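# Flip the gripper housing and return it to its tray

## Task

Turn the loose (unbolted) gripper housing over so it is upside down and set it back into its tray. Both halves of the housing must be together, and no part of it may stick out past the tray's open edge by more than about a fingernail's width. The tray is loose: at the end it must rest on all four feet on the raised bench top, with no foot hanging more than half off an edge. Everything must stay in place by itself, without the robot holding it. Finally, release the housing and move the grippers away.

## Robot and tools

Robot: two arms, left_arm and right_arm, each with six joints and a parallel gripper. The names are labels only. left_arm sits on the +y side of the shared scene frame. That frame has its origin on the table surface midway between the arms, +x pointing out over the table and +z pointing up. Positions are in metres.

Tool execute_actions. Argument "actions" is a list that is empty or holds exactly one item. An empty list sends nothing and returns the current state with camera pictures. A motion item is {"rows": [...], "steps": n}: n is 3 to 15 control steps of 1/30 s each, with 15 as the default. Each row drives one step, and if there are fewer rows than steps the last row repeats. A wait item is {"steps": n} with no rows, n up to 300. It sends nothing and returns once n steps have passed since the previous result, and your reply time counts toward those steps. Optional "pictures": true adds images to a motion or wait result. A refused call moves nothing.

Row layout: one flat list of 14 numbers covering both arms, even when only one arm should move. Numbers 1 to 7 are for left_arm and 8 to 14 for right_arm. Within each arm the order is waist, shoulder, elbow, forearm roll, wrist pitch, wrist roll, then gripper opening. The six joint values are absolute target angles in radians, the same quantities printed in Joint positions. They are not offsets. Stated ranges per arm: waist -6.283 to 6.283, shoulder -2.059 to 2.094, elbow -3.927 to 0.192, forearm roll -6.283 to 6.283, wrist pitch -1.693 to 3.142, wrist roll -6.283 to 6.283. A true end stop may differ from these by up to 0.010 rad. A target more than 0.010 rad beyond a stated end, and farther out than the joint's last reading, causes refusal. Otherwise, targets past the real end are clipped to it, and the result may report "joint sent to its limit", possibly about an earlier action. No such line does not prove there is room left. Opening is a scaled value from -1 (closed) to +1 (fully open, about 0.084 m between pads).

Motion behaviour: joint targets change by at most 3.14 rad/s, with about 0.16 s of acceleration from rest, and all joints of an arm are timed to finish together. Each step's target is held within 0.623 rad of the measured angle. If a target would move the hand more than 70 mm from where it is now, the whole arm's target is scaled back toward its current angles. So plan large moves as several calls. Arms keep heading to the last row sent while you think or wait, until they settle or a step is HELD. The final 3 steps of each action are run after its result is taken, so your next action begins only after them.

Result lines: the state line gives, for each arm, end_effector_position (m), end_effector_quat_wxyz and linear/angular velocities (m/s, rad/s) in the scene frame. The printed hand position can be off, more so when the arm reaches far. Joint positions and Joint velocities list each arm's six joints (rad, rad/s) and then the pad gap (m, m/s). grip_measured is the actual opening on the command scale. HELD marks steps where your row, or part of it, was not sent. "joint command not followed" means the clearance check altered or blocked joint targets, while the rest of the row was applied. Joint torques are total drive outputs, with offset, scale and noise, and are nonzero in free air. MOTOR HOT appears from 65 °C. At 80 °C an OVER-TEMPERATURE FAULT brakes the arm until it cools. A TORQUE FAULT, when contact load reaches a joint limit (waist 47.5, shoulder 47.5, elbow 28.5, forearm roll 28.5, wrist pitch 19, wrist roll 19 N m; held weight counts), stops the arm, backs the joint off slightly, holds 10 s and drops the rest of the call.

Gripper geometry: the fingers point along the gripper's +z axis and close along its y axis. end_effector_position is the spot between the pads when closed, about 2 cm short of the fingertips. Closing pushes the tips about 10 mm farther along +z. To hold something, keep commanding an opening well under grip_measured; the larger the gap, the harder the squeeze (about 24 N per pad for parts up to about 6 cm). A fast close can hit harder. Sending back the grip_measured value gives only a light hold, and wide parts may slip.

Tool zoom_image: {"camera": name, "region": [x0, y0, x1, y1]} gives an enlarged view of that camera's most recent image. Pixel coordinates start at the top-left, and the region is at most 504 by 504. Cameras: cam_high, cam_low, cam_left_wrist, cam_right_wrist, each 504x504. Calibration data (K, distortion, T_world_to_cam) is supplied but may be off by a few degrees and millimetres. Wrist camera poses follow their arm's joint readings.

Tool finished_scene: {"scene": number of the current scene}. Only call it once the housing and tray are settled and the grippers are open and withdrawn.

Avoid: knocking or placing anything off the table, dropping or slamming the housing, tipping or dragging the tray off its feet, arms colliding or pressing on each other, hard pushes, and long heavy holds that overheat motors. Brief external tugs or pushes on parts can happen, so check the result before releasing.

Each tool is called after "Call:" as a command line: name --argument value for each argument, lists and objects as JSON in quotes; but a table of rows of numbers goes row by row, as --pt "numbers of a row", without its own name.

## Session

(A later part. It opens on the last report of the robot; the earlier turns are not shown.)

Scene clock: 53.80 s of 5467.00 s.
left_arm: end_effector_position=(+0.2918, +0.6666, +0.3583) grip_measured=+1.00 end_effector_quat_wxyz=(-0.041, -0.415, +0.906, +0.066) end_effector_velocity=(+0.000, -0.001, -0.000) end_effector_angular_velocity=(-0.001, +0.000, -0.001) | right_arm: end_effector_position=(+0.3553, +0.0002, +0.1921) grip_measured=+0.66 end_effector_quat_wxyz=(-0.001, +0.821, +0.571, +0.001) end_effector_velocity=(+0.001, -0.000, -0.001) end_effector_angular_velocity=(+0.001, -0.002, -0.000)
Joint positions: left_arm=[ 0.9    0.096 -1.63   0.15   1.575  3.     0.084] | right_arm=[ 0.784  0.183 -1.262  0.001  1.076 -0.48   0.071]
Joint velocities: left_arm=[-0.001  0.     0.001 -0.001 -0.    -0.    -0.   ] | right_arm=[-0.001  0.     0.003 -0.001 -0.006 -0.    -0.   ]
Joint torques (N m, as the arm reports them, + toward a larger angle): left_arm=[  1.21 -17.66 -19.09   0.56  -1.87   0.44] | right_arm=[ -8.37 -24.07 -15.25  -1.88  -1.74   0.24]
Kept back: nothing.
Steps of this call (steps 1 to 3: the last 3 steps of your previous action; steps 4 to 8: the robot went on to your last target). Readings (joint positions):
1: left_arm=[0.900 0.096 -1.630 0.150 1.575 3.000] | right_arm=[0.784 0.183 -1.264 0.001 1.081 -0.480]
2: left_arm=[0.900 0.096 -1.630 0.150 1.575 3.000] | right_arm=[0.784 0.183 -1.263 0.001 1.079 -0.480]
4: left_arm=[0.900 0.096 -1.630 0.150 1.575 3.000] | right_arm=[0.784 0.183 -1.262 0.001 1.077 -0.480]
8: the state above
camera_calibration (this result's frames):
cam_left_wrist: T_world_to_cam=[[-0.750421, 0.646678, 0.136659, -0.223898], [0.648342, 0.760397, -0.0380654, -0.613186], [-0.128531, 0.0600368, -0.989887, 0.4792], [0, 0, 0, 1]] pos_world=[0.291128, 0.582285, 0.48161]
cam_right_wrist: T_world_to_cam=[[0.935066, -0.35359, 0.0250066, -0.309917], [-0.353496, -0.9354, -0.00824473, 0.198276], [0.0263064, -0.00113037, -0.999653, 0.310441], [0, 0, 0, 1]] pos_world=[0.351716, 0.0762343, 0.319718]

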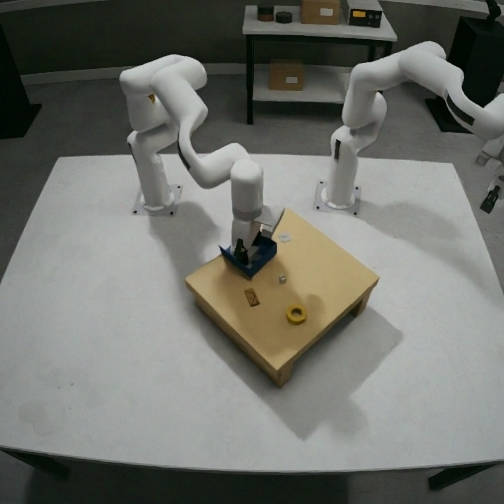

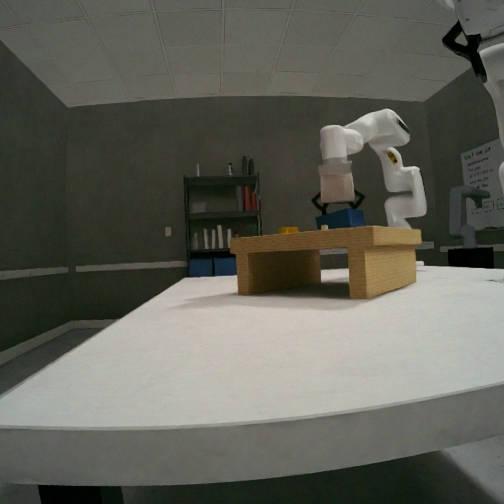

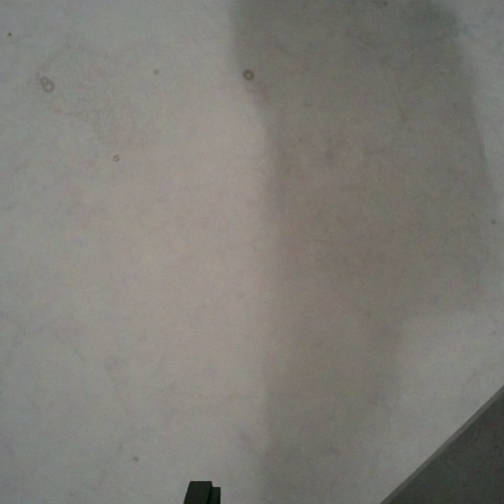

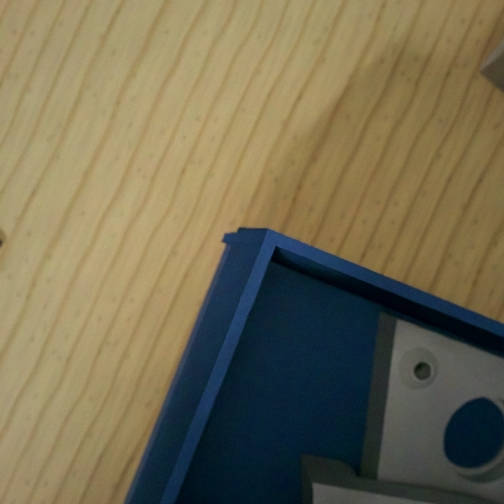

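Call:
execute_actions --actions '[{"rows":[[0.9,0.096,-1.63,0.15,1.575,3.0,1,0.7824,0.1846,-1.26,0,1.0754,-0.48,0.55],[0.9,0.096,-1.63,0.15,1.575,3.0,1,0.7824,0.1846,-1.26,0,1.0754,-0.48,0.45],[0.9,0.096,-1.63,0.15,1.575,3.0,1,0.7824,0.1846,-1.26,0,1.0754,-0.48,0.35],[0.9,0.096,-1.63,0.15,1.575,3.0,1,0.7824,0.1846,-1.26,0,1.0754,-0.48,0.25],[0.9,0.096,-1.63,0.15,1.575,3.0,1,0.7824,0.1846,-1.26,0,1.0754,-0.48,0.15],[0.9,0.096,-1.63,0.15,1.575,3.0,1,0.7824,0.1846,-1.26,0,1.0754,-0.48,0.05],[0.9,0.096,-1.63,0.15,1.575,3.0,1,0.7824,0.1846,-1.26,0,1.0754,-0.48,-0.1],[0.9,0.096,-1.63,0.15,1.575,3.0,1,0.7824,0.1846,-1.26,0,1.0754,-0.48,-0.3]],"steps":15}]'

Call:
execute_actions --actions '[{"steps":15}]'

Call:
execute_actions --actions '[{"rows":[[0.9,0.096,-1.63,0.15,1.575,3.0,1,0.7824,0.178,-1.278,0,1.10,-0.48,-0.3],[0.9,0.096,-1.63,0.15,1.575,3.0,1,0.7824,0.178,-1.278,0,1.10,-0.48,-0.3],[0.9,0.096,-1.63,0.15,1.575,3.0,1,0.7824,0.172,-1.294,0,1.122,-0.48,-0.3],[0.9,0.096,-1.63,0.15,1.575,3.0,1,0.7824,0.172,-1.294,0,1.122,-0.48,-0.3],[0.9,0.096,-1.63,0.15,1.575,3.0,1,0.7824,0.166,-1.31,0,1.144,-0.48,-0.3],[0.9,0.096,-1.63,0.15,1.575,3.0,1,0.7824,0.166,-1.31,0,1.144,-0.48,-0.3],[0.9,0.096,-1.63,0.15,1.575,3.0,1,0.7824,0.159,-1.329,0,1.17,-0.48,-0.3],[0.9,0.096,-1.63,0.15,1.575,3.0,1,0.7824,0.159,-1.329,0,1.17,-0.48,-0.3],[0.9,0.096,-1.63,0.15,1.575,3.0,1,0.7824,0.1514,-1.3484,0,1.197,-0.48,-0.3]],"steps":15}]'

Call:
execute_actions --actions '[{"steps":8}]' --pictures true

Scene clock: 54.53 s of 5467.00 s.
left_arm: end_effector_position=(+0.2918, +0.6666, +0.3583) grip_measured=+1.00 end_effector_quat_wxyz=(-0.041, -0.415, +0.906, +0.066) end_effector_velocity=(-0.000, +0.001, +0.001) end_effector_angular_velocity=(+0.002, -0.000, +0.001) | right_arm: end_effector_position=(+0.3554, -0.0017, +0.1897) grip_measured=+0.17 end_effector_quat_wxyz=(+0.000, +0.821, +0.571, -0.001) end_effector_velocity=(-0.003, +0.003, +0.001) end_effector_angular_velocity=(+0.003, +0.002, +0.005)
Joint positions: left_arm=[ 0.9    0.096 -1.63   0.15   1.575  3.     0.084] | right_arm=[ 0.781  0.186 -1.259 -0.     1.076 -0.48   0.051]
Joint velocities: left_arm=[ 0.001 -0.001 -0.     0.002 -0.    -0.     0.   ] | right_arm=[ 0.006 -0.002 -0.001  0.005  0.002 -0.     0.   ]
Joint torques (N m, as the arm reports them, + toward a larger angle): left_arm=[  1.25 -17.46 -19.24   0.7   -1.77   0.48] | right_arm=[ -0.92 -28.55 -16.99  -0.19  -1.29  -0.03]
Steps of this call (steps 1 to 10: the robot went on to your last target; steps 11 to 22: the first 12 steps of this action). Readings (joint positions):
11: left_arm=[0.900 0.096 -1.630 0.150 1.575 3.000] | right_arm=[0.783 0.184 -1.261 0.000 1.075 -0.480]
12: left_arm=[0.900 0.096 -1.630 0.150 1.575 3.000] | right_arm=[0.782 0.184 -1.261 -0.001 1.075 -0.480]
14: left_arm=[0.900 0.096 -1.630 0.150 1.575 3.000] | right_arm=[0.779 0.187 -1.257 -0.002 1.075 -0.480]
18: left_arm=[0.900 0.096 -1.630 0.150 1.575 3.000] | right_arm=[0.780 0.186 -1.259 -0.001 1.075 -0.480]
22: the state above

Scene clock: 55.03 s of 5467.00 s.
left_arm: end_effector_position=(+0.2918, +0.6666, +0.3583) grip_measured=+1.00 end_effector_quat_wxyz=(-0.041, -0.415, +0.906, +0.066) end_effector_velocity=(+0.000, -0.000, +0.000) end_effector_angular_velocity=(-0.000, -0.000, +0.000) | right_arm: end_effector_position=(+0.3554, -0.0010, +0.1905) grip_measured=+0.17 end_effector_quat_wxyz=(+0.000, +0.821, +0.571, -0.000) end_effector_velocity=(+0.001, +0.001, +0.001) end_effector_angular_velocity=(+0.002, -0.004, +0.001)
Joint positions: left_arm=[ 0.9    0.096 -1.63   0.15   1.575  3.     0.084] | right_arm=[ 0.782  0.185 -1.26  -0.     1.075 -0.48   0.051]
Joint velocities: left_arm=[-0.    -0.     0.    -0.     0.    -0.001  0.   ] | right_arm=[ 0.    -0.001 -0.003 -0.001 -0.001 -0.     0.   ]
Joint torques (N m, as the arm reports them, + toward a larger angle): left_arm=[  1.09 -17.61 -19.17   0.56  -1.92   0.46] | right_arm=[ -1.11 -30.18 -17.96  -0.3   -1.69   0.18]
Kept back: nothing.
Steps of this call (steps 1 to 3: the last 3 steps of your previous action; steps 4 to 15: the robot went on to your last target). Readings (joint positions):
1: left_arm=[0.900 0.096 -1.630 0.150 1.575 3.000] | right_arm=[0.782 0.185 -1.259 -0.000 1.076 -0.480]
2: left_arm=[0.900 0.096 -1.630 0.150 1.575 3.000] | right_arm=[0.782 0.185 -1.259 -0.000 1.076 -0.480]
4: left_arm=[0.900 0.096 -1.630 0.150 1.575 3.000] | right_arm=[0.782 0.185 -1.259 -0.000 1.076 -0.480]
8: left_arm=[0.900 0.096 -1.630 0.150 1.575 3.000] | right_arm=[0.782 0.185 -1.259 -0.000 1.076 -0.480]
15: the state above
All arms were judged still, so your last target was given up. Only a new action makes them travel on or press farther. Fingers that are still opening or closing keep moving.

Scene clock: 55.43 s of 5467.00 s.
left_arm: end_effector_position=(+0.2918, +0.6666, +0.3583) grip_measured=+1.00 end_effector_quat_wxyz=(-0.041, -0.415, +0.906, +0.066) end_effector_velocity=(-0.000, +0.000, -0.000) end_effector_angular_velocity=(+0.000, +0.001, +0.000) | right_arm: end_effector_position=(+0.3561, -0.0003, +0.2292) grip_measured=+0.17 end_effector_quat_wxyz=(-0.000, +0.821, +0.571, +0.001) end_effector_velocity=(+0.005, +0.005, +0.108) end_effector_angular_velocity=(+0.036, -0.036, -0.002)
Joint positions: left_arm=[ 0.9    0.096 -1.63   0.15   1.575  3.     0.084] | right_arm=[ 0.782  0.156 -1.335 -0.     1.177 -0.48   0.051]
Joint velocities: left_arm=[ 0.    -0.     0.001  0.001 -0.    -0.    -0.   ] | right_arm=[-0.001 -0.082 -0.195  0.002  0.227  0.     0.   ]
Joint torques (N m, as the arm reports them, + toward a larger angle): left_arm=[  1.1  -17.74 -19.24   0.64  -1.79   0.41] | right_arm=[ -0.46 -25.88 -16.78  -0.37  -1.48   0.33]
Steps of this call (steps 1 to 12: the first 12 steps of this action). Readings (joint positions):
1: left_arm=[0.900 0.096 -1.630 0.150 1.575 3.000] | right_arm=[0.782 0.185 -1.260 -0.000 1.076 -0.480]
2: left_arm=[0.900 0.096 -1.630 0.150 1.575 3.000] | right_arm=[0.782 0.184 -1.262 -0.000 1.080 -0.480]
4: left_arm=[0.900 0.096 -1.630 0.150 1.575 3.000] | right_arm=[0.782 0.181 -1.271 -0.000 1.094 -0.480]
8: left_arm=[0.900 0.096 -1.630 0.150 1.575 3.000] | right_arm=[0.782 0.169 -1.302 -0.000 1.132 -0.480]
12: the state above

Scene clock: 55.70 s of 5467.00 s.
left_arm: end_effector_position=(+0.2918, +0.6666, +0.3583) grip_measured=+1.00 end_effector_quat_wxyz=(-0.041, -0.415, +0.906, +0.066) end_effector_velocity=(-0.000, +0.000, -0.001) end_effector_angular_velocity=(+0.000, +0.002, -0.000) | right_arm: end_effector_position=(+0.3552, -0.0011, +0.2348) grip_measured=+0.17 end_effector_quat_wxyz=(+0.000, +0.821, +0.571, -0.001) end_effector_velocity=(-0.000, +0.000, +0.004) end_effector_angular_velocity=(+0.000, +0.001, -0.001)
Joint positions: left_arm=[ 0.9    0.096 -1.63   0.15   1.575  3.     0.084] | right_arm=[ 0.782  0.152 -1.347  0.     1.196 -0.48   0.051]
Joint velocities: left_arm=[-0.     0.     0.001  0.001 -0.    -0.    -0.   ] | right_arm=[-0.    -0.002 -0.008  0.001  0.01   0.     0.   ]
Joint torques (N m, as the arm reports them, + toward a larger angle): left_arm=[  1.29 -17.8  -19.21   0.65  -1.84   0.42] | right_arm=[ -0.47 -29.04 -18.16   0.16  -1.73   0.04]
Kept back: nothing.
Steps of this call (steps 1 to 3: the last 3 steps of your previous action; steps 4 to 8: the robot went on to your last target). Readings (joint positions):
1: left_arm=[0.900 0.096 -1.630 0.150 1.575 3.000] | right_arm=[0.782 0.154 -1.341 -0.000 1.183 -0.480]
2: left_arm=[0.900 0.096 -1.630 0.150 1.575 3.000] | right_arm=[0.782 0.152 -1.344 -0.000 1.187 -0.480]
4: left_arm=[0.900 0.096 -1.630 0.150 1.575 3.000] | right_arm=[0.782 0.152 -1.346 -0.000 1.193 -0.480]
8: the state above
camera_calibration (this result's frames):
cam_left_wrist: T_world_to_cam=[[-0.750421, 0.646678, 0.136659, -0.223898], [0.648342, 0.760397, -0.0380653, -0.613186], [-0.128531, 0.0600369, -0.989887, 0.4792], [0, 0, 0, 1]] pos_world=[0.291128, 0.582285, 0.48161]
cam_right_wrist: T_world_to_cam=[[0.934745, -0.354521, 0.0238138, -0.310983], [-0.354523, -0.935038, -0.00430349, 0.196869], [0.0237925, -0.00441986, -0.999707, 0.354053], [0, 0, 0, 1]] pos_world=[0.352061, 0.0753947, 0.362202]

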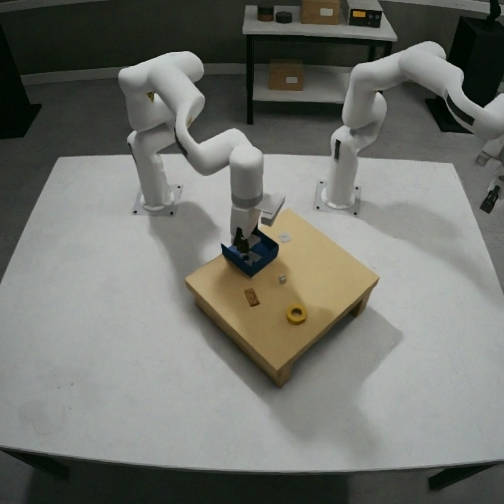

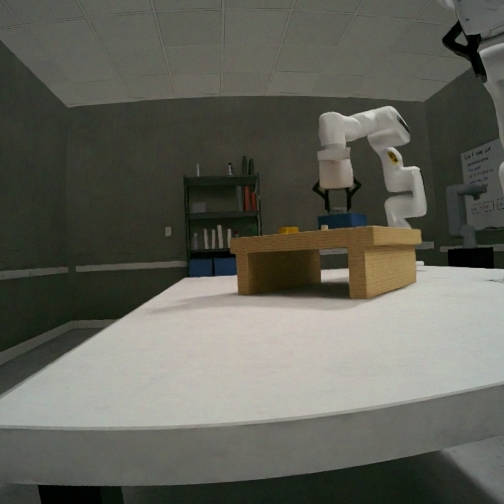

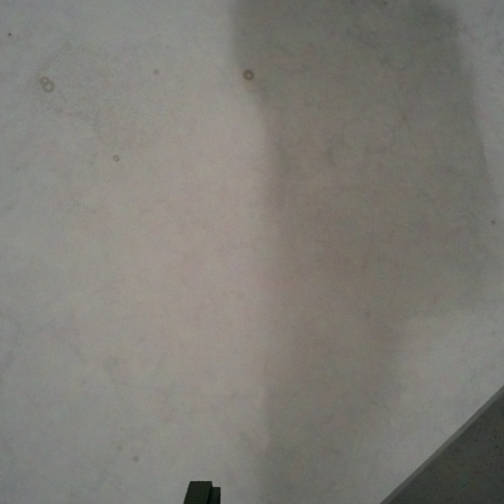

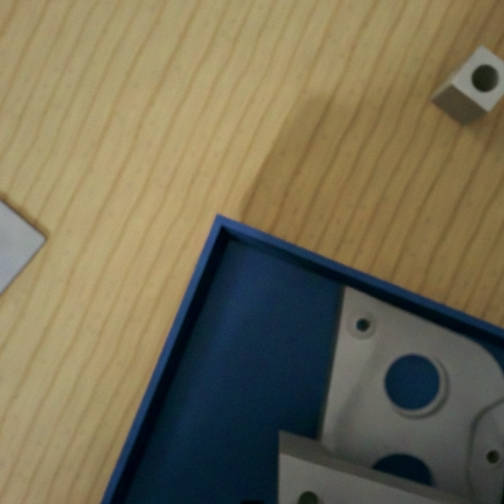

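Call:
execute_actions --actions '[{"rows":[[0.9,0.096,-1.63,0.15,1.575,3.0,1,0.781,0.18,-1.385,0,1.205,-0.44,-0.3],[0.9,0.096,-1.63,0.15,1.575,3.0,1,0.781,0.18,-1.385,0,1.205,-0.44,-0.3],[0.9,0.096,-1.63,0.15,1.575,3.0,1,0.781,0.18,-1.385,0,1.205,-0.44,-0.3],[0.9,0.096,-1.63,0.15,1.575,3.0,1,0.779,0.22,-1.435,0,1.215,-0.38,-0.3],[0.9,0.096,-1.63,0.15,1.575,3.0,1,0.779,0.22,-1.435,0,1.215,-0.38,-0.3],[0.9,0.096,-1.63,0.15,1.575,3.0,1,0.779,0.22,-1.435,0,1.215,-0.38,-0.3],[0.9,0.096,-1.63,0.15,1.575,3.0,1,0.7766,0.257,-1.487,0,1.23,-0.315,-0.3]],"steps":15}]'

Call:
execute_actions --actions '[{"steps":10}]' --pictures true

Scene clock: 56.53 s of 5467.00 s.
left_arm: end_effector_position=(+0.2918, +0.6666, +0.3583) grip_measured=+1.00 end_effector_quat_wxyz=(-0.041, -0.415, +0.906, +0.066) end_effector_velocity=(-0.000, -0.000, -0.000) end_effector_angular_velocity=(-0.000, +0.000, -0.000) | right_arm: end_effector_position=(+0.3773, +0.0150, +0.2350) grip_measured=+0.17 end_effector_quat_wxyz=(+0.000, +0.862, +0.507, -0.000) end_effector_velocity=(+0.029, +0.020, -0.001) end_effector_angular_velocity=(-0.005, +0.004, -0.235)
Joint positions: left_arm=[ 0.9    0.096 -1.63   0.15   1.575  3.     0.084] | right_arm=[ 0.777  0.247 -1.472 -0.     1.226 -0.334  0.051]
Joint velocities: left_arm=[-0. -0.  0. -0.  0.  0.  0.] | right_arm=[-0.009  0.132 -0.178 -0.001  0.052  0.227 -0.   ]
Joint torques (N m, as the arm reports them, + toward a larger angle): left_arm=[  1.06 -17.48 -19.15   0.62  -1.84   0.46] | right_arm=[ -0.49 -34.94 -17.77  -0.65  -1.35  -0.16]
Steps of this call (steps 1 to 13: the robot went on to your last target; steps 14 to 25: the first 12 steps of this action). Readings (joint positions):
14: left_arm=[0.900 0.096 -1.630 0.150 1.575 3.000] | right_arm=[0.782 0.152 -1.349 0.000 1.197 -0.480]
15: left_arm=[0.900 0.096 -1.630 0.150 1.575 3.000] | right_arm=[0.782 0.154 -1.353 0.000 1.198 -0.474]
17: left_arm=[0.900 0.096 -1.630 0.150 1.575 3.000] | right_arm=[0.782 0.167 -1.369 0.000 1.201 -0.457]
21: left_arm=[0.900 0.096 -1.630 0.150 1.575 3.000] | right_arm=[0.780 0.209 -1.422 0.000 1.213 -0.395]
25: the state above

Scene clock: 56.87 s of 5467.00 s.
left_arm: end_effector_position=(+0.2918, +0.6666, +0.3583) grip_measured=+1.00 end_effector_quat_wxyz=(-0.041, -0.415, +0.906, +0.066) end_effector_velocity=(-0.001, +0.000, -0.001) end_effector_angular_velocity=(-0.003, +0.000, +0.003) | right_arm: end_effector_position=(+0.3795, +0.0167, +0.2357) grip_measured=+0.17 end_effector_quat_wxyz=(-0.000, +0.867, +0.499, +0.000) end_effector_velocity=(+0.000, +0.001, -0.001) end_effector_angular_velocity=(-0.000, +0.001, -0.004)
Joint positions: left_arm=[ 0.9    0.096 -1.63   0.15   1.575  3.     0.084] | right_arm=[ 0.777  0.256 -1.487  0.     1.23  -0.315  0.051]
Joint velocities: left_arm=[ 0.002  0.     0.001 -0.002  0.001 -0.     0.   ] | right_arm=[ 0.     0.003 -0.003  0.001  0.001  0.005 -0.   ]
Joint torques (N m, as the arm reports them, + toward a larger angle): left_arm=[  1.34 -17.54 -19.13   0.51  -1.73   0.44] | right_arm=[ -1.28 -31.79 -18.61  -0.71  -1.76  -0.02]
Kept back: nothing.
Steps of this call (steps 1 to 3: the last 3 steps of your previous action; steps 4 to 10: the robot went on to your last target). Readings (joint positions):
1: left_arm=[0.900 0.096 -1.630 0.150 1.575 3.000] | right_arm=[0.777 0.251 -1.477 -0.000 1.227 -0.328]
2: left_arm=[0.900 0.096 -1.630 0.150 1.575 3.000] | right_arm=[0.777 0.253 -1.480 -0.000 1.228 -0.324]
4: left_arm=[0.900 0.096 -1.630 0.150 1.575 3.000] | right_arm=[0.777 0.255 -1.484 -0.000 1.229 -0.319]
8: left_arm=[0.900 0.096 -1.630 0.150 1.575 3.000] | right_arm=[0.777 0.256 -1.486 0.000 1.230 -0.316]
10: the state above
camera_calibration (this result's frames):
cam_left_wrist: T_world_to_cam=[[-0.750421, 0.646678, 0.136659, -0.223899], [0.648342, 0.760397, -0.0380655, -0.613186], [-0.128531, 0.0600368, -0.989887, 0.4792], [0, 0, 0, 1]] pos_world=[0.291128, 0.582285, 0.48161]
cam_right_wrist: T_world_to_cam=[[0.861116, -0.507818, 0.0245117, -0.297125], [-0.507842, -0.861432, -0.00570378, 0.279423], [0.0240116, -0.00753645, -0.999683, 0.354431], [0, 0, 0, 1]] pos_world=[0.389251, 0.0924893, 0.363195]

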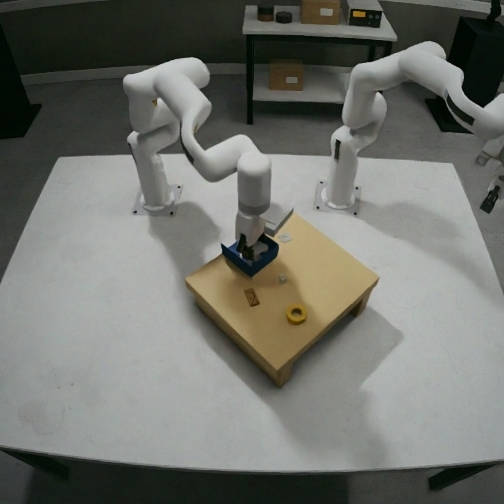

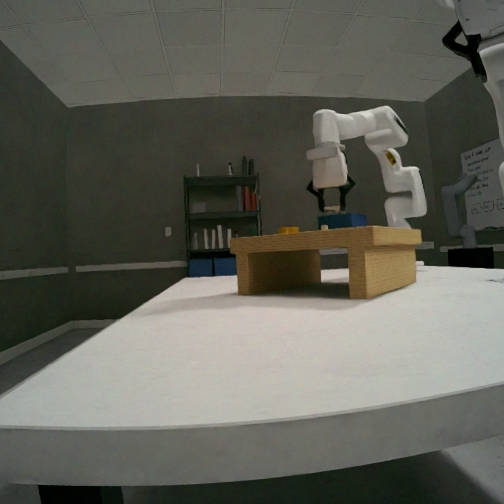

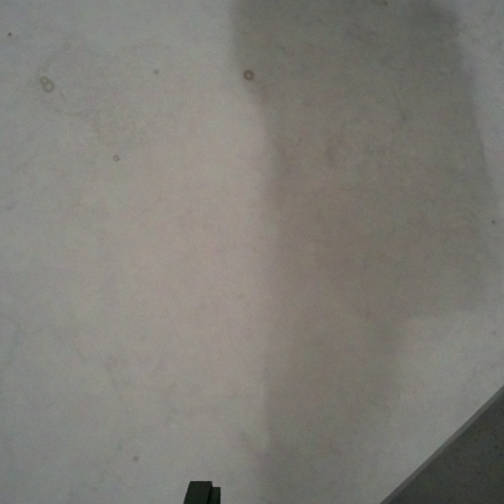

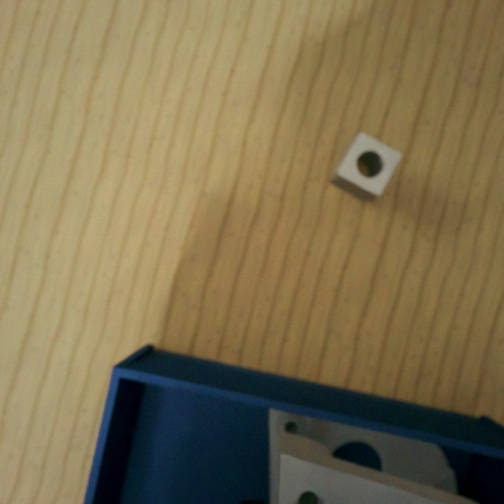

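Call:
execute_actions --actions '[{"rows":[[0.9,0.096,-1.63,0.15,1.575,3.0,1,0.7766,0.263,-1.469,0,1.206,-0.315,-0.3],[0.9,0.096,-1.63,0.15,1.575,3.0,1,0.7766,0.263,-1.469,0,1.206,-0.315,-0.3],[0.9,0.096,-1.63,0.15,1.575,3.0,1,0.7766,0.269,-1.451,0,1.182,-0.315,-0.3],[0.9,0.096,-1.63,0.15,1.575,3.0,1,0.7766,0.269,-1.451,0,1.182,-0.315,-0.3],[0.9,0.096,-1.63,0.15,1.575,3.0,1,0.7766,0.275,-1.433,0,1.158,-0.315,-0.3],[0.9,0.096,-1.63,0.15,1.575,3.0,1,0.7766,0.275,-1.433,0,1.158,-0.315,-0.3],[0.9,0.096,-1.63,0.15,1.575,3.0,1,0.7766,0.281,-1.416,0,1.135,-0.315,-0.3],[0.9,0.096,-1.63,0.15,1.575,3.0,1,0.7766,0.281,-1.416,0,1.135,-0.315,-0.3],[0.9,0.096,-1.63,0.15,1.575,3.0,1,0.7766,0.285,-1.405,0,1.12,-0.315,-0.3]],"steps":15}]'

Call:
execute_actions --actions '[{"steps":8}]' --pictures true

Scene clock: 57.50 s of 5467.00 s.
left_arm: end_effector_position=(+0.2918, +0.6666, +0.3583) grip_measured=+1.00 end_effector_quat_wxyz=(-0.041, -0.415, +0.906, +0.066) end_effector_velocity=(-0.000, -0.000, -0.001) end_effector_angular_velocity=(-0.002, +0.001, +0.000) | right_arm: end_effector_position=(+0.3797, +0.0169, +0.1985) grip_measured=+0.17 end_effector_quat_wxyz=(+0.000, +0.867, +0.499, -0.001) end_effector_velocity=(-0.029, -0.018, -0.122) end_effector_angular_velocity=(-0.090, +0.108, +0.007)
Joint positions: left_arm=[ 0.9    0.096 -1.63   0.15   1.575  3.     0.084] | right_arm=[ 0.777  0.282 -1.414  0.     1.135 -0.315  0.051]
Joint velocities: left_arm=[-0.     0.     0.001 -0.001  0.    -0.    -0.   ] | right_arm=[ 0.009  0.093  0.197  0.005 -0.149 -0.     0.   ]
Joint torques (N m, as the arm reports them, + toward a larger angle): left_arm=[  1.07 -17.53 -19.17   0.61  -1.79   0.56] | right_arm=[ -2.06 -37.23 -20.78  -0.51  -1.88  -0.16]
Steps of this call (steps 1 to 7: the robot went on to your last target; steps 8 to 19: the first 12 steps of this action). Readings (joint positions):
8: left_arm=[0.900 0.096 -1.630 0.150 1.575 3.000] | right_arm=[0.777 0.257 -1.487 -0.000 1.230 -0.315]
9: left_arm=[0.900 0.096 -1.630 0.150 1.575 3.000] | right_arm=[0.777 0.257 -1.485 -0.000 1.226 -0.315]
11: left_arm=[0.900 0.096 -1.630 0.150 1.575 3.000] | right_arm=[0.777 0.260 -1.475 -0.000 1.212 -0.315]
15: left_arm=[0.900 0.096 -1.630 0.150 1.575 3.000] | right_arm=[0.777 0.272 -1.442 -0.000 1.171 -0.315]
19: the state above

Scene clock: 57.77 s of 5467.00 s.
left_arm: end_effector_position=(+0.2918, +0.6666, +0.3583) grip_measured=+1.00 end_effector_quat_wxyz=(-0.041, -0.415, +0.906, +0.066) end_effector_velocity=(-0.000, +0.000, +0.000) end_effector_angular_velocity=(+0.001, +0.001, +0.000) | right_arm: end_effector_position=(+0.3804, +0.0176, +0.1957) grip_measured=+0.17 end_effector_quat_wxyz=(-0.000, +0.867, +0.499, +0.001) end_effector_velocity=(+0.000, -0.000, -0.002) end_effector_angular_velocity=(+0.000, -0.000, -0.001)
Joint positions: left_arm=[ 0.9    0.096 -1.63   0.15   1.575  3.     0.084] | right_arm=[ 0.777  0.283 -1.407  0.     1.121 -0.315  0.051]
Joint velocities: left_arm=[ 0.    -0.    -0.     0.002  0.    -0.     0.   ] | right_arm=[-0.001  0.002  0.005  0.    -0.007  0.     0.   ]
Joint torques (N m, as the arm reports them, + toward a larger angle): left_arm=[  1.22 -17.77 -19.11   0.78  -1.76   0.56] | right_arm=[ -1.63 -25.98 -14.98  -0.4   -1.66   0.11]
Kept back: nothing.
Steps of this call (steps 1 to 3: the last 3 steps of your previous action; steps 4 to 8: the robot went on to your last target). Readings (joint positions):
1: left_arm=[0.900 0.096 -1.630 0.150 1.575 3.000] | right_arm=[0.777 0.284 -1.409 0.000 1.130 -0.315]
2: left_arm=[0.900 0.096 -1.630 0.150 1.575 3.000] | right_arm=[0.777 0.284 -1.409 0.000 1.127 -0.315]
4: left_arm=[0.900 0.096 -1.630 0.150 1.575 3.000] | right_arm=[0.777 0.283 -1.408 0.000 1.123 -0.315]
8: the state above
camera_calibration (this result's frames):
cam_left_wrist: T_world_to_cam=[[-0.750421, 0.646678, 0.136659, -0.223899], [0.648342, 0.760397, -0.0380656, -0.613186], [-0.128531, 0.0600367, -0.989887, 0.4792], [0, 0, 0, 1]] pos_world=[0.291128, 0.582285, 0.48161]
cam_right_wrist: T_world_to_cam=[[0.860876, -0.508196, 0.0250981, -0.296418], [-0.508162, -0.861222, -0.00817249, 0.281046], [0.0257683, -0.0057184, -0.999652, 0.313658], [0, 0, 0, 1]] pos_world=[0.389914, 0.0931976, 0.323285]

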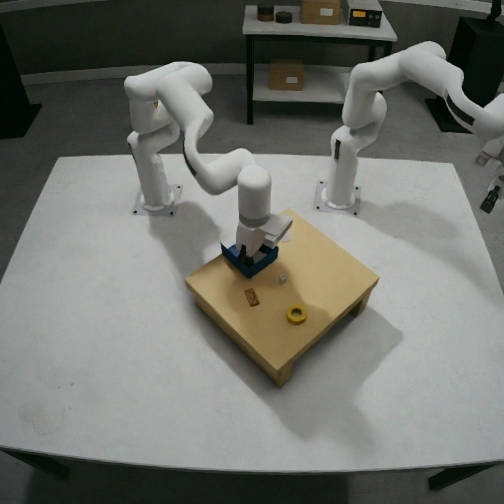

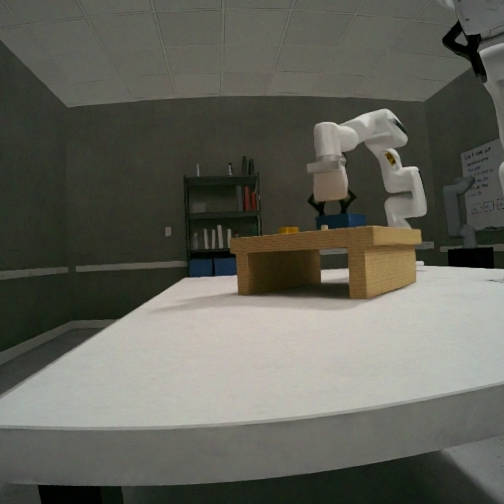

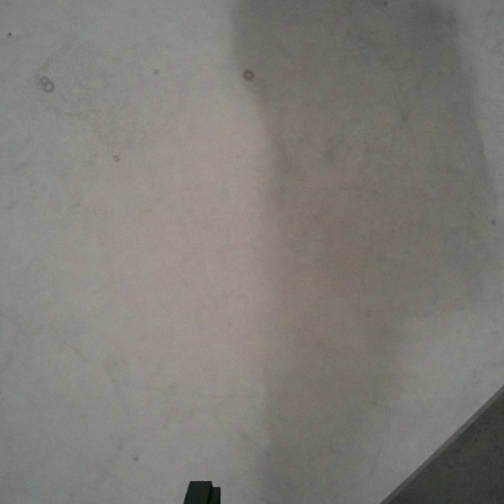

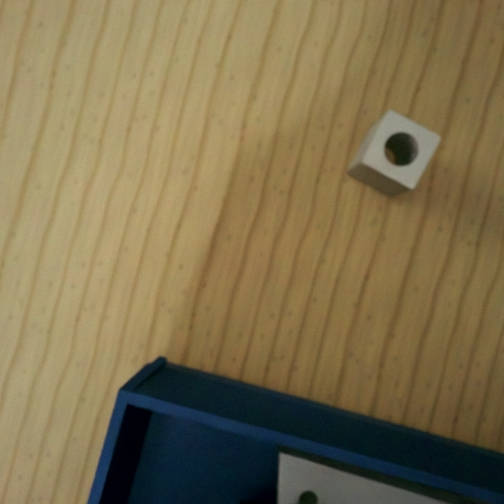

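Call:
execute_actions --actions '[{"rows":[[0.9,0.096,-1.63,0.15,1.575,3.0,1,0.7766,0.284,-1.408,0,1.124,-0.315,0.2],[0.9,0.096,-1.63,0.15,1.575,3.0,1,0.7766,0.284,-1.408,0,1.124,-0.315,0.3],[0.9,0.096,-1.63,0.15,1.575,3.0,1,0.7766,0.284,-1.408,0,1.124,-0.315,0.4],[0.9,0.096,-1.63,0.15,1.575,3.0,1,0.7766,0.284,-1.408,0,1.124,-0.315,0.4],[0.9,0.096,-1.63,0.15,1.575,3.0,1,0.7766,0.284,-1.408,0,1.124,-0.315,0.4],[0.9,0.096,-1.63,0.15,1.575,3.0,1,0.7766,0.284,-1.408,0,1.124,-0.315,0.4],[0.9,0.096,-1.63,0.15,1.575,3.0,1,0.7766,0.284,-1.408,0,1.124,-0.315,0.4],[0.9,0.096,-1.63,0.15,1.575,3.0,1,0.7766,0.257,-1.487,0,1.23,-0.315,0.4]],"steps":15}]'

Call:
execute_actions --actions '[{"rows":[[0.9,0.096,-1.63,0.15,1.575,3.0,1,0.84,0.14,-1.52,0,1.38,1.571,-1]],"steps":15}]'

Call:
execute_actions --actions '[{"steps":14}]' --pictures true

Scene clock: 58.40 s of 5467.00 s.
left_arm: end_effector_position=(+0.2918, +0.6666, +0.3583) grip_measured=+1.00 end_effector_quat_wxyz=(-0.041, -0.415, +0.906, +0.066) end_effector_velocity=(+0.001, -0.000, +0.001) end_effector_angular_velocity=(+0.001, -0.002, -0.001) | right_arm: end_effector_position=(+0.3794, +0.0162, +0.2163) grip_measured=+0.39 end_effector_quat_wxyz=(+0.001, +0.867, +0.499, -0.003) end_effector_velocity=(+0.036, +0.032, +0.299) end_effector_angular_velocity=(+0.162, -0.181, +0.001)
Joint positions: left_arm=[ 0.9    0.096 -1.63   0.15   1.575  3.     0.084] | right_arm=[ 0.776  0.271 -1.452 -0.     1.188 -0.315  0.061]
Joint velocities: left_arm=[-0.001  0.    -0.002 -0.     0.    -0.    -0.   ] | right_arm=[ 0.001 -0.215 -0.518  0.     0.49  -0.     0.   ]
Joint torques (N m, as the arm reports them, + toward a larger angle): left_arm=[  1.11 -17.8  -19.17   0.66  -1.84   0.55] | right_arm=[ -1.13 -30.03 -16.69  -0.14  -1.67  -0.06]
Steps of this call (steps 1 to 7: the robot went on to your last target; steps 8 to 19: the first 12 steps of this action). Readings (joint positions):
8: left_arm=[0.900 0.096 -1.630 0.150 1.575 3.000] | right_arm=[0.777 0.284 -1.406 0.000 1.120 -0.315]
9: left_arm=[0.900 0.096 -1.630 0.150 1.575 3.000] | right_arm=[0.777 0.284 -1.407 0.000 1.121 -0.315]
11: left_arm=[0.900 0.096 -1.630 0.150 1.575 3.000] | right_arm=[0.777 0.285 -1.405 -0.000 1.122 -0.315]
15: left_arm=[0.900 0.096 -1.630 0.150 1.575 3.000] | right_arm=[0.776 0.287 -1.404 -0.000 1.124 -0.315]
19: the state above

Scene clock: 58.90 s of 5467.00 s.
left_arm: end_effector_position=(+0.2918, +0.6666, +0.3583) grip_measured=+1.00 end_effector_quat_wxyz=(-0.041, -0.415, +0.906, +0.066) end_effector_velocity=(-0.000, +0.000, -0.000) end_effector_angular_velocity=(-0.000, +0.000, +0.000) | right_arm: end_effector_position=(+0.3426, +0.0225, +0.2945) grip_measured=-1.00 end_effector_quat_wxyz=(-0.002, +0.982, +0.191, +0.003) end_effector_velocity=(-0.073, -0.004, +0.091) end_effector_angular_velocity=(+0.002, +0.032, -2.726)
Joint positions: left_arm=[ 0.9    0.096 -1.63   0.15   1.575  3.     0.084] | right_arm=[ 0.832  0.155 -1.518  0.     1.356  0.401  0.   ]
Joint velocities: left_arm=[ 0.001 -0.     0.001  0.    -0.     0.001 -0.   ] | right_arm=[ 0.093 -0.176 -0.039  0.001  0.236  2.819  0.   ]
Joint torques (N m, as the arm reports them, + toward a larger angle): left_arm=[  1.27 -17.51 -19.16   0.69  -1.72   0.5 ] | right_arm=[ -4.19 -21.34 -16.05  -0.15  -1.27  -0.02]
Steps of this call (steps 1 to 3: the last 3 steps of your previous action; steps 4 to 15: the first 12 steps of this action). Readings (joint positions):
4: left_arm=[0.900 0.096 -1.630 0.150 1.575 3.000] | right_arm=[0.777 0.256 -1.485 -0.000 1.221 -0.315]
5: left_arm=[0.900 0.096 -1.630 0.150 1.575 3.000] | right_arm=[0.777 0.256 -1.485 -0.000 1.225 -0.309]
7: left_arm=[0.900 0.096 -1.630 0.150 1.575 3.000] | right_arm=[0.781 0.250 -1.485 -0.000 1.241 -0.260]
11: left_arm=[0.900 0.096 -1.630 0.150 1.575 3.000] | right_arm=[0.809 0.199 -1.502 0.000 1.305 0.024]
15: the state above

Scene clock: 59.37 s of 5467.00 s.
left_arm: end_effector_position=(+0.2918, +0.6666, +0.3583) grip_measured=+1.00 end_effector_quat_wxyz=(-0.041, -0.415, +0.906, +0.066) end_effector_velocity=(+0.001, -0.001, -0.001) end_effector_angular_velocity=(-0.003, -0.002, -0.000) | right_arm: end_effector_position=(+0.3353, +0.0211, +0.3005) grip_measured=-1.00 end_effector_quat_wxyz=(+0.000, +0.935, -0.355, -0.000) end_effector_velocity=(-0.001, +0.001, +0.002) end_effector_angular_velocity=(+0.002, -0.001, -0.638)
Joint positions: left_arm=[ 0.9    0.096 -1.63   0.15   1.575  3.     0.084] | right_arm=[ 0.84   0.14  -1.52  -0.     1.38   1.518  0.   ]
Joint velocities: left_arm=[-0.001  0.     0.001 -0.003 -0.001 -0.     0.   ] | right_arm=[ 0.002 -0.003 -0.002  0.002  0.002  0.64   0.   ]
Joint torques (N m, as the arm reports them, + toward a larger angle): left_arm=[  1.27 -17.57 -19.11   0.75  -1.8    0.46] | right_arm=[ -0.34 -28.48 -18.08  -0.36  -1.6   -0.37]
Kept back: nothing.
Steps of this call (steps 1 to 3: the last 3 steps of your previous action; steps 4 to 14: the robot went on to your last target). Readings (joint positions):
1: left_arm=[0.900 0.096 -1.630 0.150 1.575 3.000] | right_arm=[0.834 0.150 -1.519 0.000 1.363 0.495]
2: left_arm=[0.900 0.096 -1.630 0.150 1.575 3.000] | right_arm=[0.836 0.147 -1.519 0.000 1.368 0.589]
4: left_arm=[0.900 0.096 -1.630 0.150 1.575 3.000] | right_arm=[0.838 0.144 -1.518 0.000 1.374 0.777]
8: left_arm=[0.900 0.096 -1.630 0.150 1.575 3.000] | right_arm=[0.839 0.142 -1.519 -0.000 1.379 1.153]
14: the state above
camera_calibration (this result's frames):
cam_left_wrist: T_world_to_cam=[[-0.750421, 0.646678, 0.136659, -0.223898], [0.648342, 0.760397, -0.0380655, -0.613186], [-0.128531, 0.0600367, -0.989887, 0.4792], [0, 0, 0, 1]] pos_world=[0.291128, 0.582285, 0.48161]
cam_right_wrist: T_world_to_cam=[[-0.668181, -0.743575, 0.0251056, 0.259196], [-0.743892, 0.668276, -0.00559601, 0.308005], [-0.0126164, -0.022415, -0.999669, 0.432907], [0, 0, 0, 1]] pos_world=[0.407774, -0.00339764, 0.42798]

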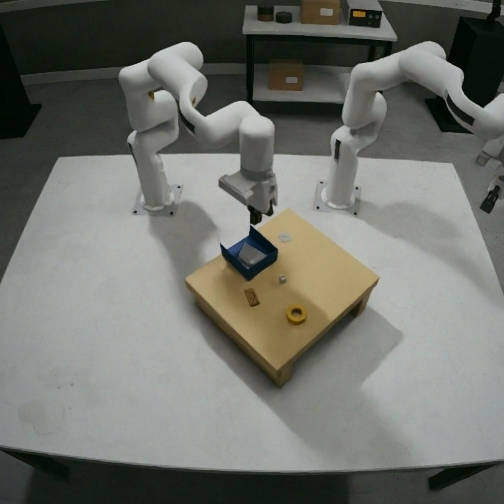

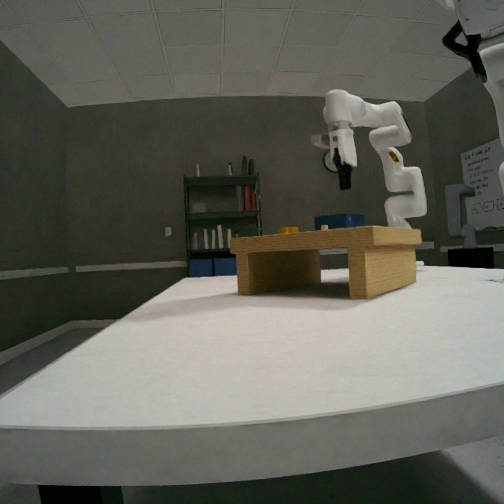

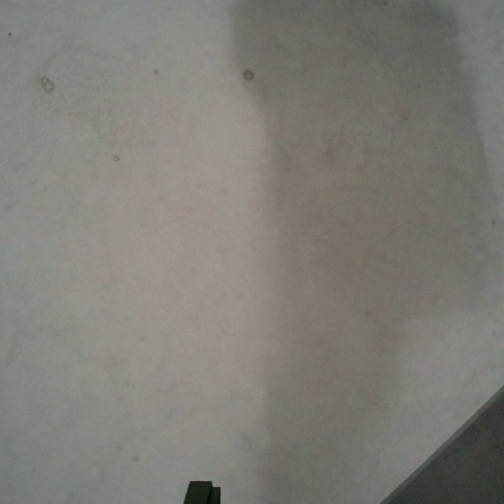

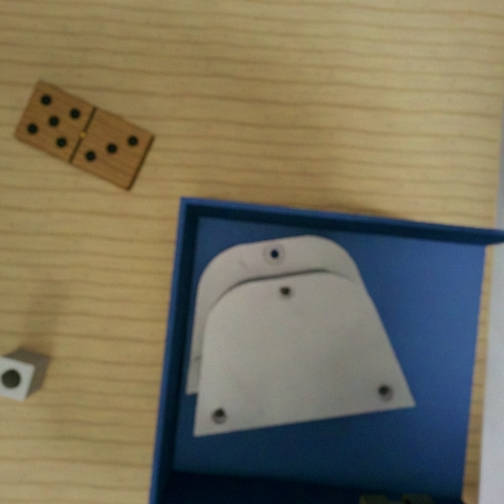

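Call:
execute_actions --actions '[{"rows":[[0.9,0.096,-1.63,0.15,1.575,3.0,1,0.7465,0.135,-1.39,0,1.255,-0.145,1]],"steps":15}]'

Call:
execute_actions --actions '[{"steps":12}]'

Call:
execute_actions --actions '[{"rows":[[0.9,0.096,-1.63,0.15,1.575,3.0,1,0.7465,0.1514,-1.3484,0,1.197,-0.145,1]],"steps":9}]'

Call:
execute_actions --actions '[{"steps":5}]' --pictures true

Scene clock: 60.00 s of 5467.00 s.
left_arm: end_effector_position=(+0.2918, +0.6666, +0.3583) grip_measured=+1.00 end_effector_quat_wxyz=(-0.041, -0.415, +0.906, +0.066) end_effector_velocity=(-0.000, -0.000, -0.001) end_effector_angular_velocity=(-0.002, -0.001, +0.001) | right_arm: end_effector_position=(+0.3619, -0.0115, +0.2622) grip_measured=+0.92 end_effector_quat_wxyz=(+0.002, +0.997, -0.071, -0.002) end_effector_velocity=(+0.043, -0.056, -0.060) end_effector_angular_velocity=(+0.021, -0.002, +2.683)
Joint positions: left_arm=[ 0.9    0.096 -1.63   0.15   1.575  3.     0.084] | right_arm=[ 0.759  0.137 -1.407 -0.     1.275  0.855  0.081]
Joint velocities: left_arm=[ 0.001 -0.     0.001 -0.002 -0.    -0.    -0.   ] | right_arm=[-0.137 -0.011  0.19   0.001 -0.194 -2.821  0.175]
Joint torques (N m, as the arm reports them, + toward a larger angle): left_arm=[  1.13 -17.41 -19.18   0.79  -1.78   0.47] | right_arm=[  2.65 -31.66 -20.05  -0.16  -1.39   0.27]
Steps of this call (steps 1 to 7: the robot went on to your last target; steps 8 to 19: the first 12 steps of this action). Readings (joint positions):
8: left_arm=[0.900 0.096 -1.630 0.150 1.575 3.000] | right_arm=[0.840 0.140 -1.520 0.000 1.380 1.568]
9: left_arm=[0.900 0.096 -1.630 0.150 1.575 3.000] | right_arm=[0.839 0.140 -1.519 0.000 1.379 1.563]
11: left_arm=[0.900 0.096 -1.630 0.150 1.575 3.000] | right_arm=[0.833 0.139 -1.510 0.000 1.369 1.515]
15: left_arm=[0.900 0.096 -1.630 0.150 1.575 3.000] | right_arm=[0.793 0.137 -1.454 -0.000 1.317 1.232]
19: the state above

Scene clock: 60.40 s of 5467.00 s.
left_arm: end_effector_position=(+0.2918, +0.6666, +0.3583) grip_measured=+1.00 end_effector_quat_wxyz=(-0.041, -0.415, +0.906, +0.066) end_effector_velocity=(-0.000, +0.000, +0.000) end_effector_angular_velocity=(+0.002, +0.001, -0.001) | right_arm: end_effector_position=(+0.3660, -0.0160, +0.2578) grip_measured=+1.00 end_effector_quat_wxyz=(-0.000, +0.923, +0.384, +0.000) end_effector_velocity=(+0.000, -0.002, -0.002) end_effector_angular_velocity=(-0.002, +0.001, +0.685)
Joint positions: left_arm=[ 0.9    0.096 -1.63   0.15   1.575  3.     0.084] | right_arm=[ 0.747  0.135 -1.391  0.     1.255 -0.088  0.084]
Joint velocities: left_arm=[-0.001 -0.     0.     0.002 -0.    -0.     0.   ] | right_arm=[-0.003 -0.     0.004 -0.001 -0.002 -0.688 -0.   ]
Joint torques (N m, as the arm reports them, + toward a larger angle): left_arm=[  1.5  -17.86 -19.05   0.8   -1.65   0.57] | right_arm=[ -0.65 -29.02 -18.17  -0.17  -1.43   0.81]
Kept back: nothing.
Steps of this call (steps 1 to 3: the last 3 steps of your previous action; steps 4 to 12: the robot went on to your last target). Readings (joint positions):
1: left_arm=[0.900 0.096 -1.630 0.150 1.575 3.000] | right_arm=[0.755 0.137 -1.402 -0.000 1.269 0.760]
2: left_arm=[0.900 0.096 -1.630 0.150 1.575 3.000] | right_arm=[0.752 0.136 -1.399 -0.000 1.265 0.666]
4: left_arm=[0.900 0.096 -1.630 0.150 1.575 3.000] | right_arm=[0.750 0.135 -1.395 -0.000 1.260 0.478]
8: left_arm=[0.900 0.096 -1.630 0.150 1.575 3.000] | right_arm=[0.748 0.135 -1.392 0.000 1.256 0.115]
12: the state above

Scene clock: 60.60 s of 5467.00 s.
left_arm: end_effector_position=(+0.2918, +0.6666, +0.3583) grip_measured=+1.00 end_effector_quat_wxyz=(-0.041, -0.415, +0.906, +0.066) end_effector_velocity=(-0.000, +0.001, +0.001) end_effector_angular_velocity=(+0.001, -0.000, +0.001) | right_arm: end_effector_position=(+0.3667, -0.0156, +0.2389) grip_measured=+1.00 end_effector_quat_wxyz=(+0.001, +0.913, +0.407, -0.002) end_effector_velocity=(-0.012, -0.010, -0.103) end_effector_angular_velocity=(-0.068, +0.081, +0.063)
Joint positions: left_arm=[ 0.9    0.096 -1.63   0.15   1.575  3.     0.084] | right_arm=[ 0.747  0.149 -1.355  0.     1.21  -0.139  0.084]
Joint velocities: left_arm=[ 0.001 -0.    -0.001  0.001  0.     0.    -0.   ] | right_arm=[-0.     0.084  0.165  0.    -0.143 -0.063 -0.   ]
Joint torques (N m, as the arm reports them, + toward a larger angle): left_arm=[  1.32 -17.8  -19.09   0.75  -1.76   0.49] | right_arm=[ -1.37 -35.46 -21.71  -0.62  -1.75   0.29]
Steps of this call (steps 1 to 6: the first 6 steps of this action). Readings (joint positions):
1: left_arm=[0.900 0.096 -1.630 0.150 1.575 3.000] | right_arm=[0.747 0.135 -1.390 0.000 1.255 -0.107]
2: left_arm=[0.900 0.096 -1.630 0.150 1.575 3.000] | right_arm=[0.747 0.136 -1.388 0.000 1.249 -0.119]
4: left_arm=[0.900 0.096 -1.630 0.150 1.575 3.000] | right_arm=[0.747 0.141 -1.371 -0.000 1.225 -0.133]
6: the state above

Scene clock: 60.77 s of 5467.00 s.
left_arm: end_effector_position=(+0.2918, +0.6666, +0.3583) grip_measured=+1.00 end_effector_quat_wxyz=(-0.041, -0.415, +0.906, +0.066) end_effector_velocity=(+0.000, -0.000, +0.000) end_effector_angular_velocity=(+0.001, +0.001, -0.001) | right_arm: end_effector_position=(+0.3676, -0.0149, +0.2364) grip_measured=+1.00 end_effector_quat_wxyz=(+0.000, +0.912, +0.409, -0.000) end_effector_velocity=(+0.007, +0.006, +0.010) end_effector_angular_velocity=(+0.026, -0.032, +0.011)
Joint positions: left_arm=[ 0.9    0.096 -1.63   0.15   1.575  3.     0.084] | right_arm=[ 0.747  0.151 -1.35   0.     1.199 -0.144  0.084]
Joint velocities: left_arm=[-0.001 -0.    -0.     0.001  0.    -0.     0.   ] | right_arm=[ 0.    -0.009 -0.007 -0.    -0.025 -0.01   0.   ]
Joint torques (N m, as the arm reports them, + toward a larger angle): left_arm=[  1.23 -17.67 -19.1    0.7   -1.72   0.46] | right_arm=[ -1.28 -28.61 -18.12  -0.61  -1.42   0.03]
Kept back: nothing.
Steps of this call (steps 1 to 3: the last 3 steps of your previous action; steps 4 to 5: the robot went on to your last target). Readings (joint positions):
1: left_arm=[0.900 0.096 -1.630 0.150 1.575 3.000] | right_arm=[0.747 0.151 -1.351 0.000 1.206 -0.141]
2: left_arm=[0.900 0.096 -1.630 0.150 1.575 3.000] | right_arm=[0.747 0.152 -1.349 0.000 1.203 -0.142]
4: left_arm=[0.900 0.096 -1.630 0.150 1.575 3.000] | right_arm=[0.747 0.151 -1.349 0.000 1.200 -0.143]
5: the state above
camera_calibration (this result's frames):
cam_left_wrist: T_world_to_cam=[[-0.750421, 0.646678, 0.136659, -0.223898], [0.648342, 0.760397, -0.0380654, -0.613186], [-0.128531, 0.0600368, -0.989886, 0.4792], [0, 0, 0, 1]] pos_world=[0.291128, 0.582285, 0.48161]
cam_right_wrist: T_world_to_cam=[[0.741957, -0.67, 0.0244754, -0.261541], [-0.67009, -0.742259, -0.00556183, 0.307538], [0.0218935, -0.0122741, -0.999685, 0.355851], [0, 0, 0, 1]] pos_world=[0.392339, 0.0574078, 0.363851]

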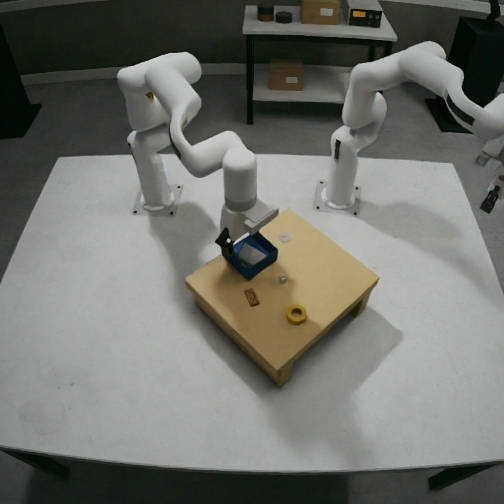

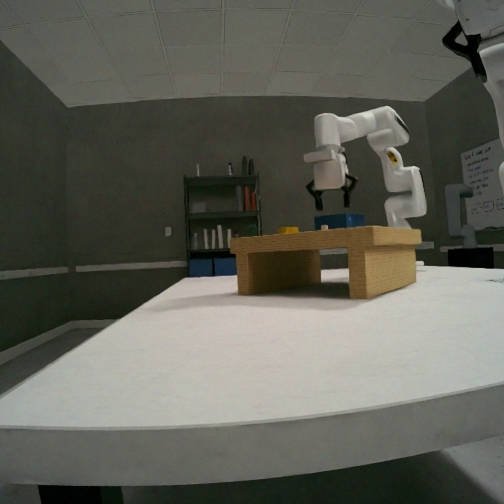

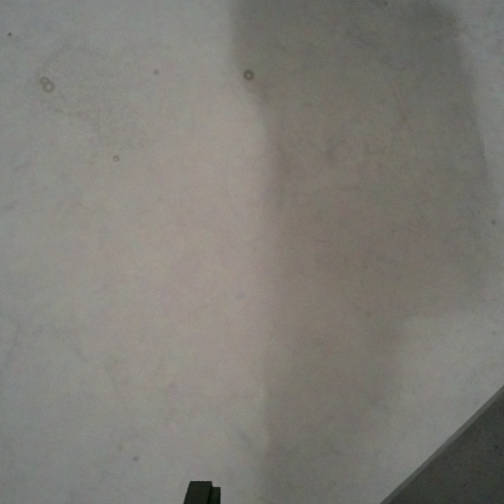

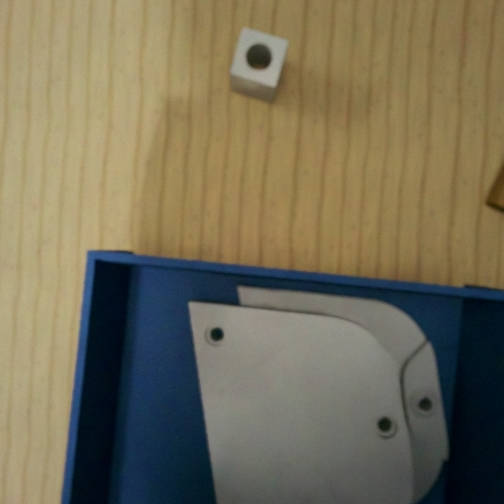

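Call:
execute_actions --actions '[{"rows":[[0.9,0.096,-1.63,0.15,1.575,3.0,1,0.750,0.159,-1.329,0,1.17,-0.145,1],[0.9,0.096,-1.63,0.15,1.575,3.0,1,0.750,0.159,-1.329,0,1.17,-0.145,1],[0.9,0.096,-1.63,0.15,1.575,3.0,1,0.750,0.166,-1.31,0,1.144,-0.145,1],[0.9,0.096,-1.63,0.15,1.575,3.0,1,0.750,0.166,-1.31,0,1.144,-0.145,1],[0.9,0.096,-1.63,0.15,1.575,3.0,1,0.750,0.174,-1.29,0,1.116,-0.145,1],[0.9,0.096,-1.63,0.15,1.575,3.0,1,0.750,0.174,-1.29,0,1.116,-0.145,1],[0.9,0.096,-1.63,0.15,1.575,3.0,1,0.750,0.181,-1.27,0,1.089,-0.145,1],[0.9,0.096,-1.63,0.15,1.575,3.0,1,0.750,0.181,-1.27,0,1.089,-0.145,1],[0.9,0.096,-1.63,0.15,1.575,3.0,1,0.750,0.187,-1.255,0,1.068,-0.145,1],[0.9,0.096,-1.63,0.15,1.575,3.0,1,0.750,0.187,-1.255,0,1.068,-0.145,1],[0.9,0.096,-1.63,0.15,1.575,3.0,1,0.750,0.192,-1.24,0,1.048,-0.145,1]],"steps":15}]'

Call:
execute_actions --actions '[{"steps":8}]'

Scene clock: 61.37 s of 5467.00 s.
left_arm: end_effector_position=(+0.2918, +0.6666, +0.3583) grip_measured=+1.00 end_effector_quat_wxyz=(-0.041, -0.415, +0.906, +0.066) end_effector_velocity=(+0.000, -0.000, +0.000) end_effector_angular_velocity=(+0.001, +0.001, -0.002) | right_arm: end_effector_position=(+0.3663, -0.0137, +0.1927) grip_measured=+1.00 end_effector_quat_wxyz=(+0.000, +0.911, +0.411, -0.001) end_effector_velocity=(-0.003, -0.002, -0.119) end_effector_angular_velocity=(+0.009, -0.011, +0.001)
Joint positions: left_arm=[ 0.9    0.096 -1.63   0.15   1.575  3.     0.084] | right_arm=[ 0.75   0.183 -1.265  0.     1.083 -0.145  0.084]
Joint velocities: left_arm=[-0.002  0.    -0.     0.001  0.    -0.    -0.   ] | right_arm=[ 0.001  0.087  0.24  -0.    -0.341  0.     0.   ]
Joint torques (N m, as the arm reports them, + toward a larger angle): left_arm=[  1.4  -17.83 -19.15   0.55  -1.79   0.47] | right_arm=[ -1.   -29.59 -19.04  -0.35  -1.24  -0.07]
Steps of this call (steps 1 to 6: the robot went on to your last target; steps 7 to 18: the first 12 steps of this action). Readings (joint positions):
7: left_arm=[0.900 0.096 -1.630 0.150 1.575 3.000] | right_arm=[0.747 0.151 -1.348 -0.000 1.197 -0.145]
8: left_arm=[0.900 0.096 -1.630 0.150 1.575 3.000] | right_arm=[0.747 0.152 -1.346 -0.000 1.192 -0.145]
10: left_arm=[0.900 0.096 -1.630 0.150 1.575 3.000] | right_arm=[0.748 0.156 -1.336 -0.000 1.177 -0.145]
14: left_arm=[0.900 0.096 -1.630 0.150 1.575 3.000] | right_arm=[0.750 0.170 -1.301 0.000 1.132 -0.145]
18: the state above

Scene clock: 61.63 s of 5467.00 s.
left_arm: end_effector_position=(+0.2918, +0.6666, +0.3583) grip_measured=+1.00 end_effector_quat_wxyz=(-0.041, -0.415, +0.906, +0.066) end_effector_velocity=(+0.000, +0.000, +0.001) end_effector_angular_velocity=(+0.001, -0.002, +0.000) | right_arm: end_effector_position=(+0.3662, -0.0138, +0.1818) grip_measured=+1.00 end_effector_quat_wxyz=(-0.000, +0.911, +0.411, +0.001) end_effector_velocity=(+0.002, +0.002, -0.001) end_effector_angular_velocity=(+0.009, -0.011, -0.000)
Joint positions: left_arm=[ 0.9    0.096 -1.63   0.15   1.575  3.     0.084] | right_arm=[ 0.75   0.191 -1.242 -0.     1.05  -0.145  0.084]
Joint velocities: left_arm=[ 0.    -0.001 -0.001 -0.    -0.001 -0.    -0.   ] | right_arm=[-0.    -0.001  0.007 -0.    -0.021  0.    -0.   ]
Joint torques (N m, as the arm reports them, + toward a larger angle): left_arm=[  1.06 -17.67 -19.12   0.58  -1.8    0.46] | right_arm=[ -0.61 -29.   -17.77  -0.25  -1.38   0.03]
Kept back: nothing.
Steps of this call (steps 1 to 3: the last 3 steps of your previous action; steps 4 to 8: the robot went on to your last target). Readings (joint positions):
1: left_arm=[0.900 0.096 -1.630 0.150 1.575 3.000] | right_arm=[0.750 0.186 -1.257 0.000 1.073 -0.145]
2: left_arm=[0.900 0.096 -1.630 0.150 1.575 3.000] | right_arm=[0.750 0.189 -1.251 0.000 1.065 -0.145]
4: left_arm=[0.900 0.096 -1.630 0.150 1.575 3.000] | right_arm=[0.750 0.191 -1.244 0.000 1.056 -0.145]
8: the state above


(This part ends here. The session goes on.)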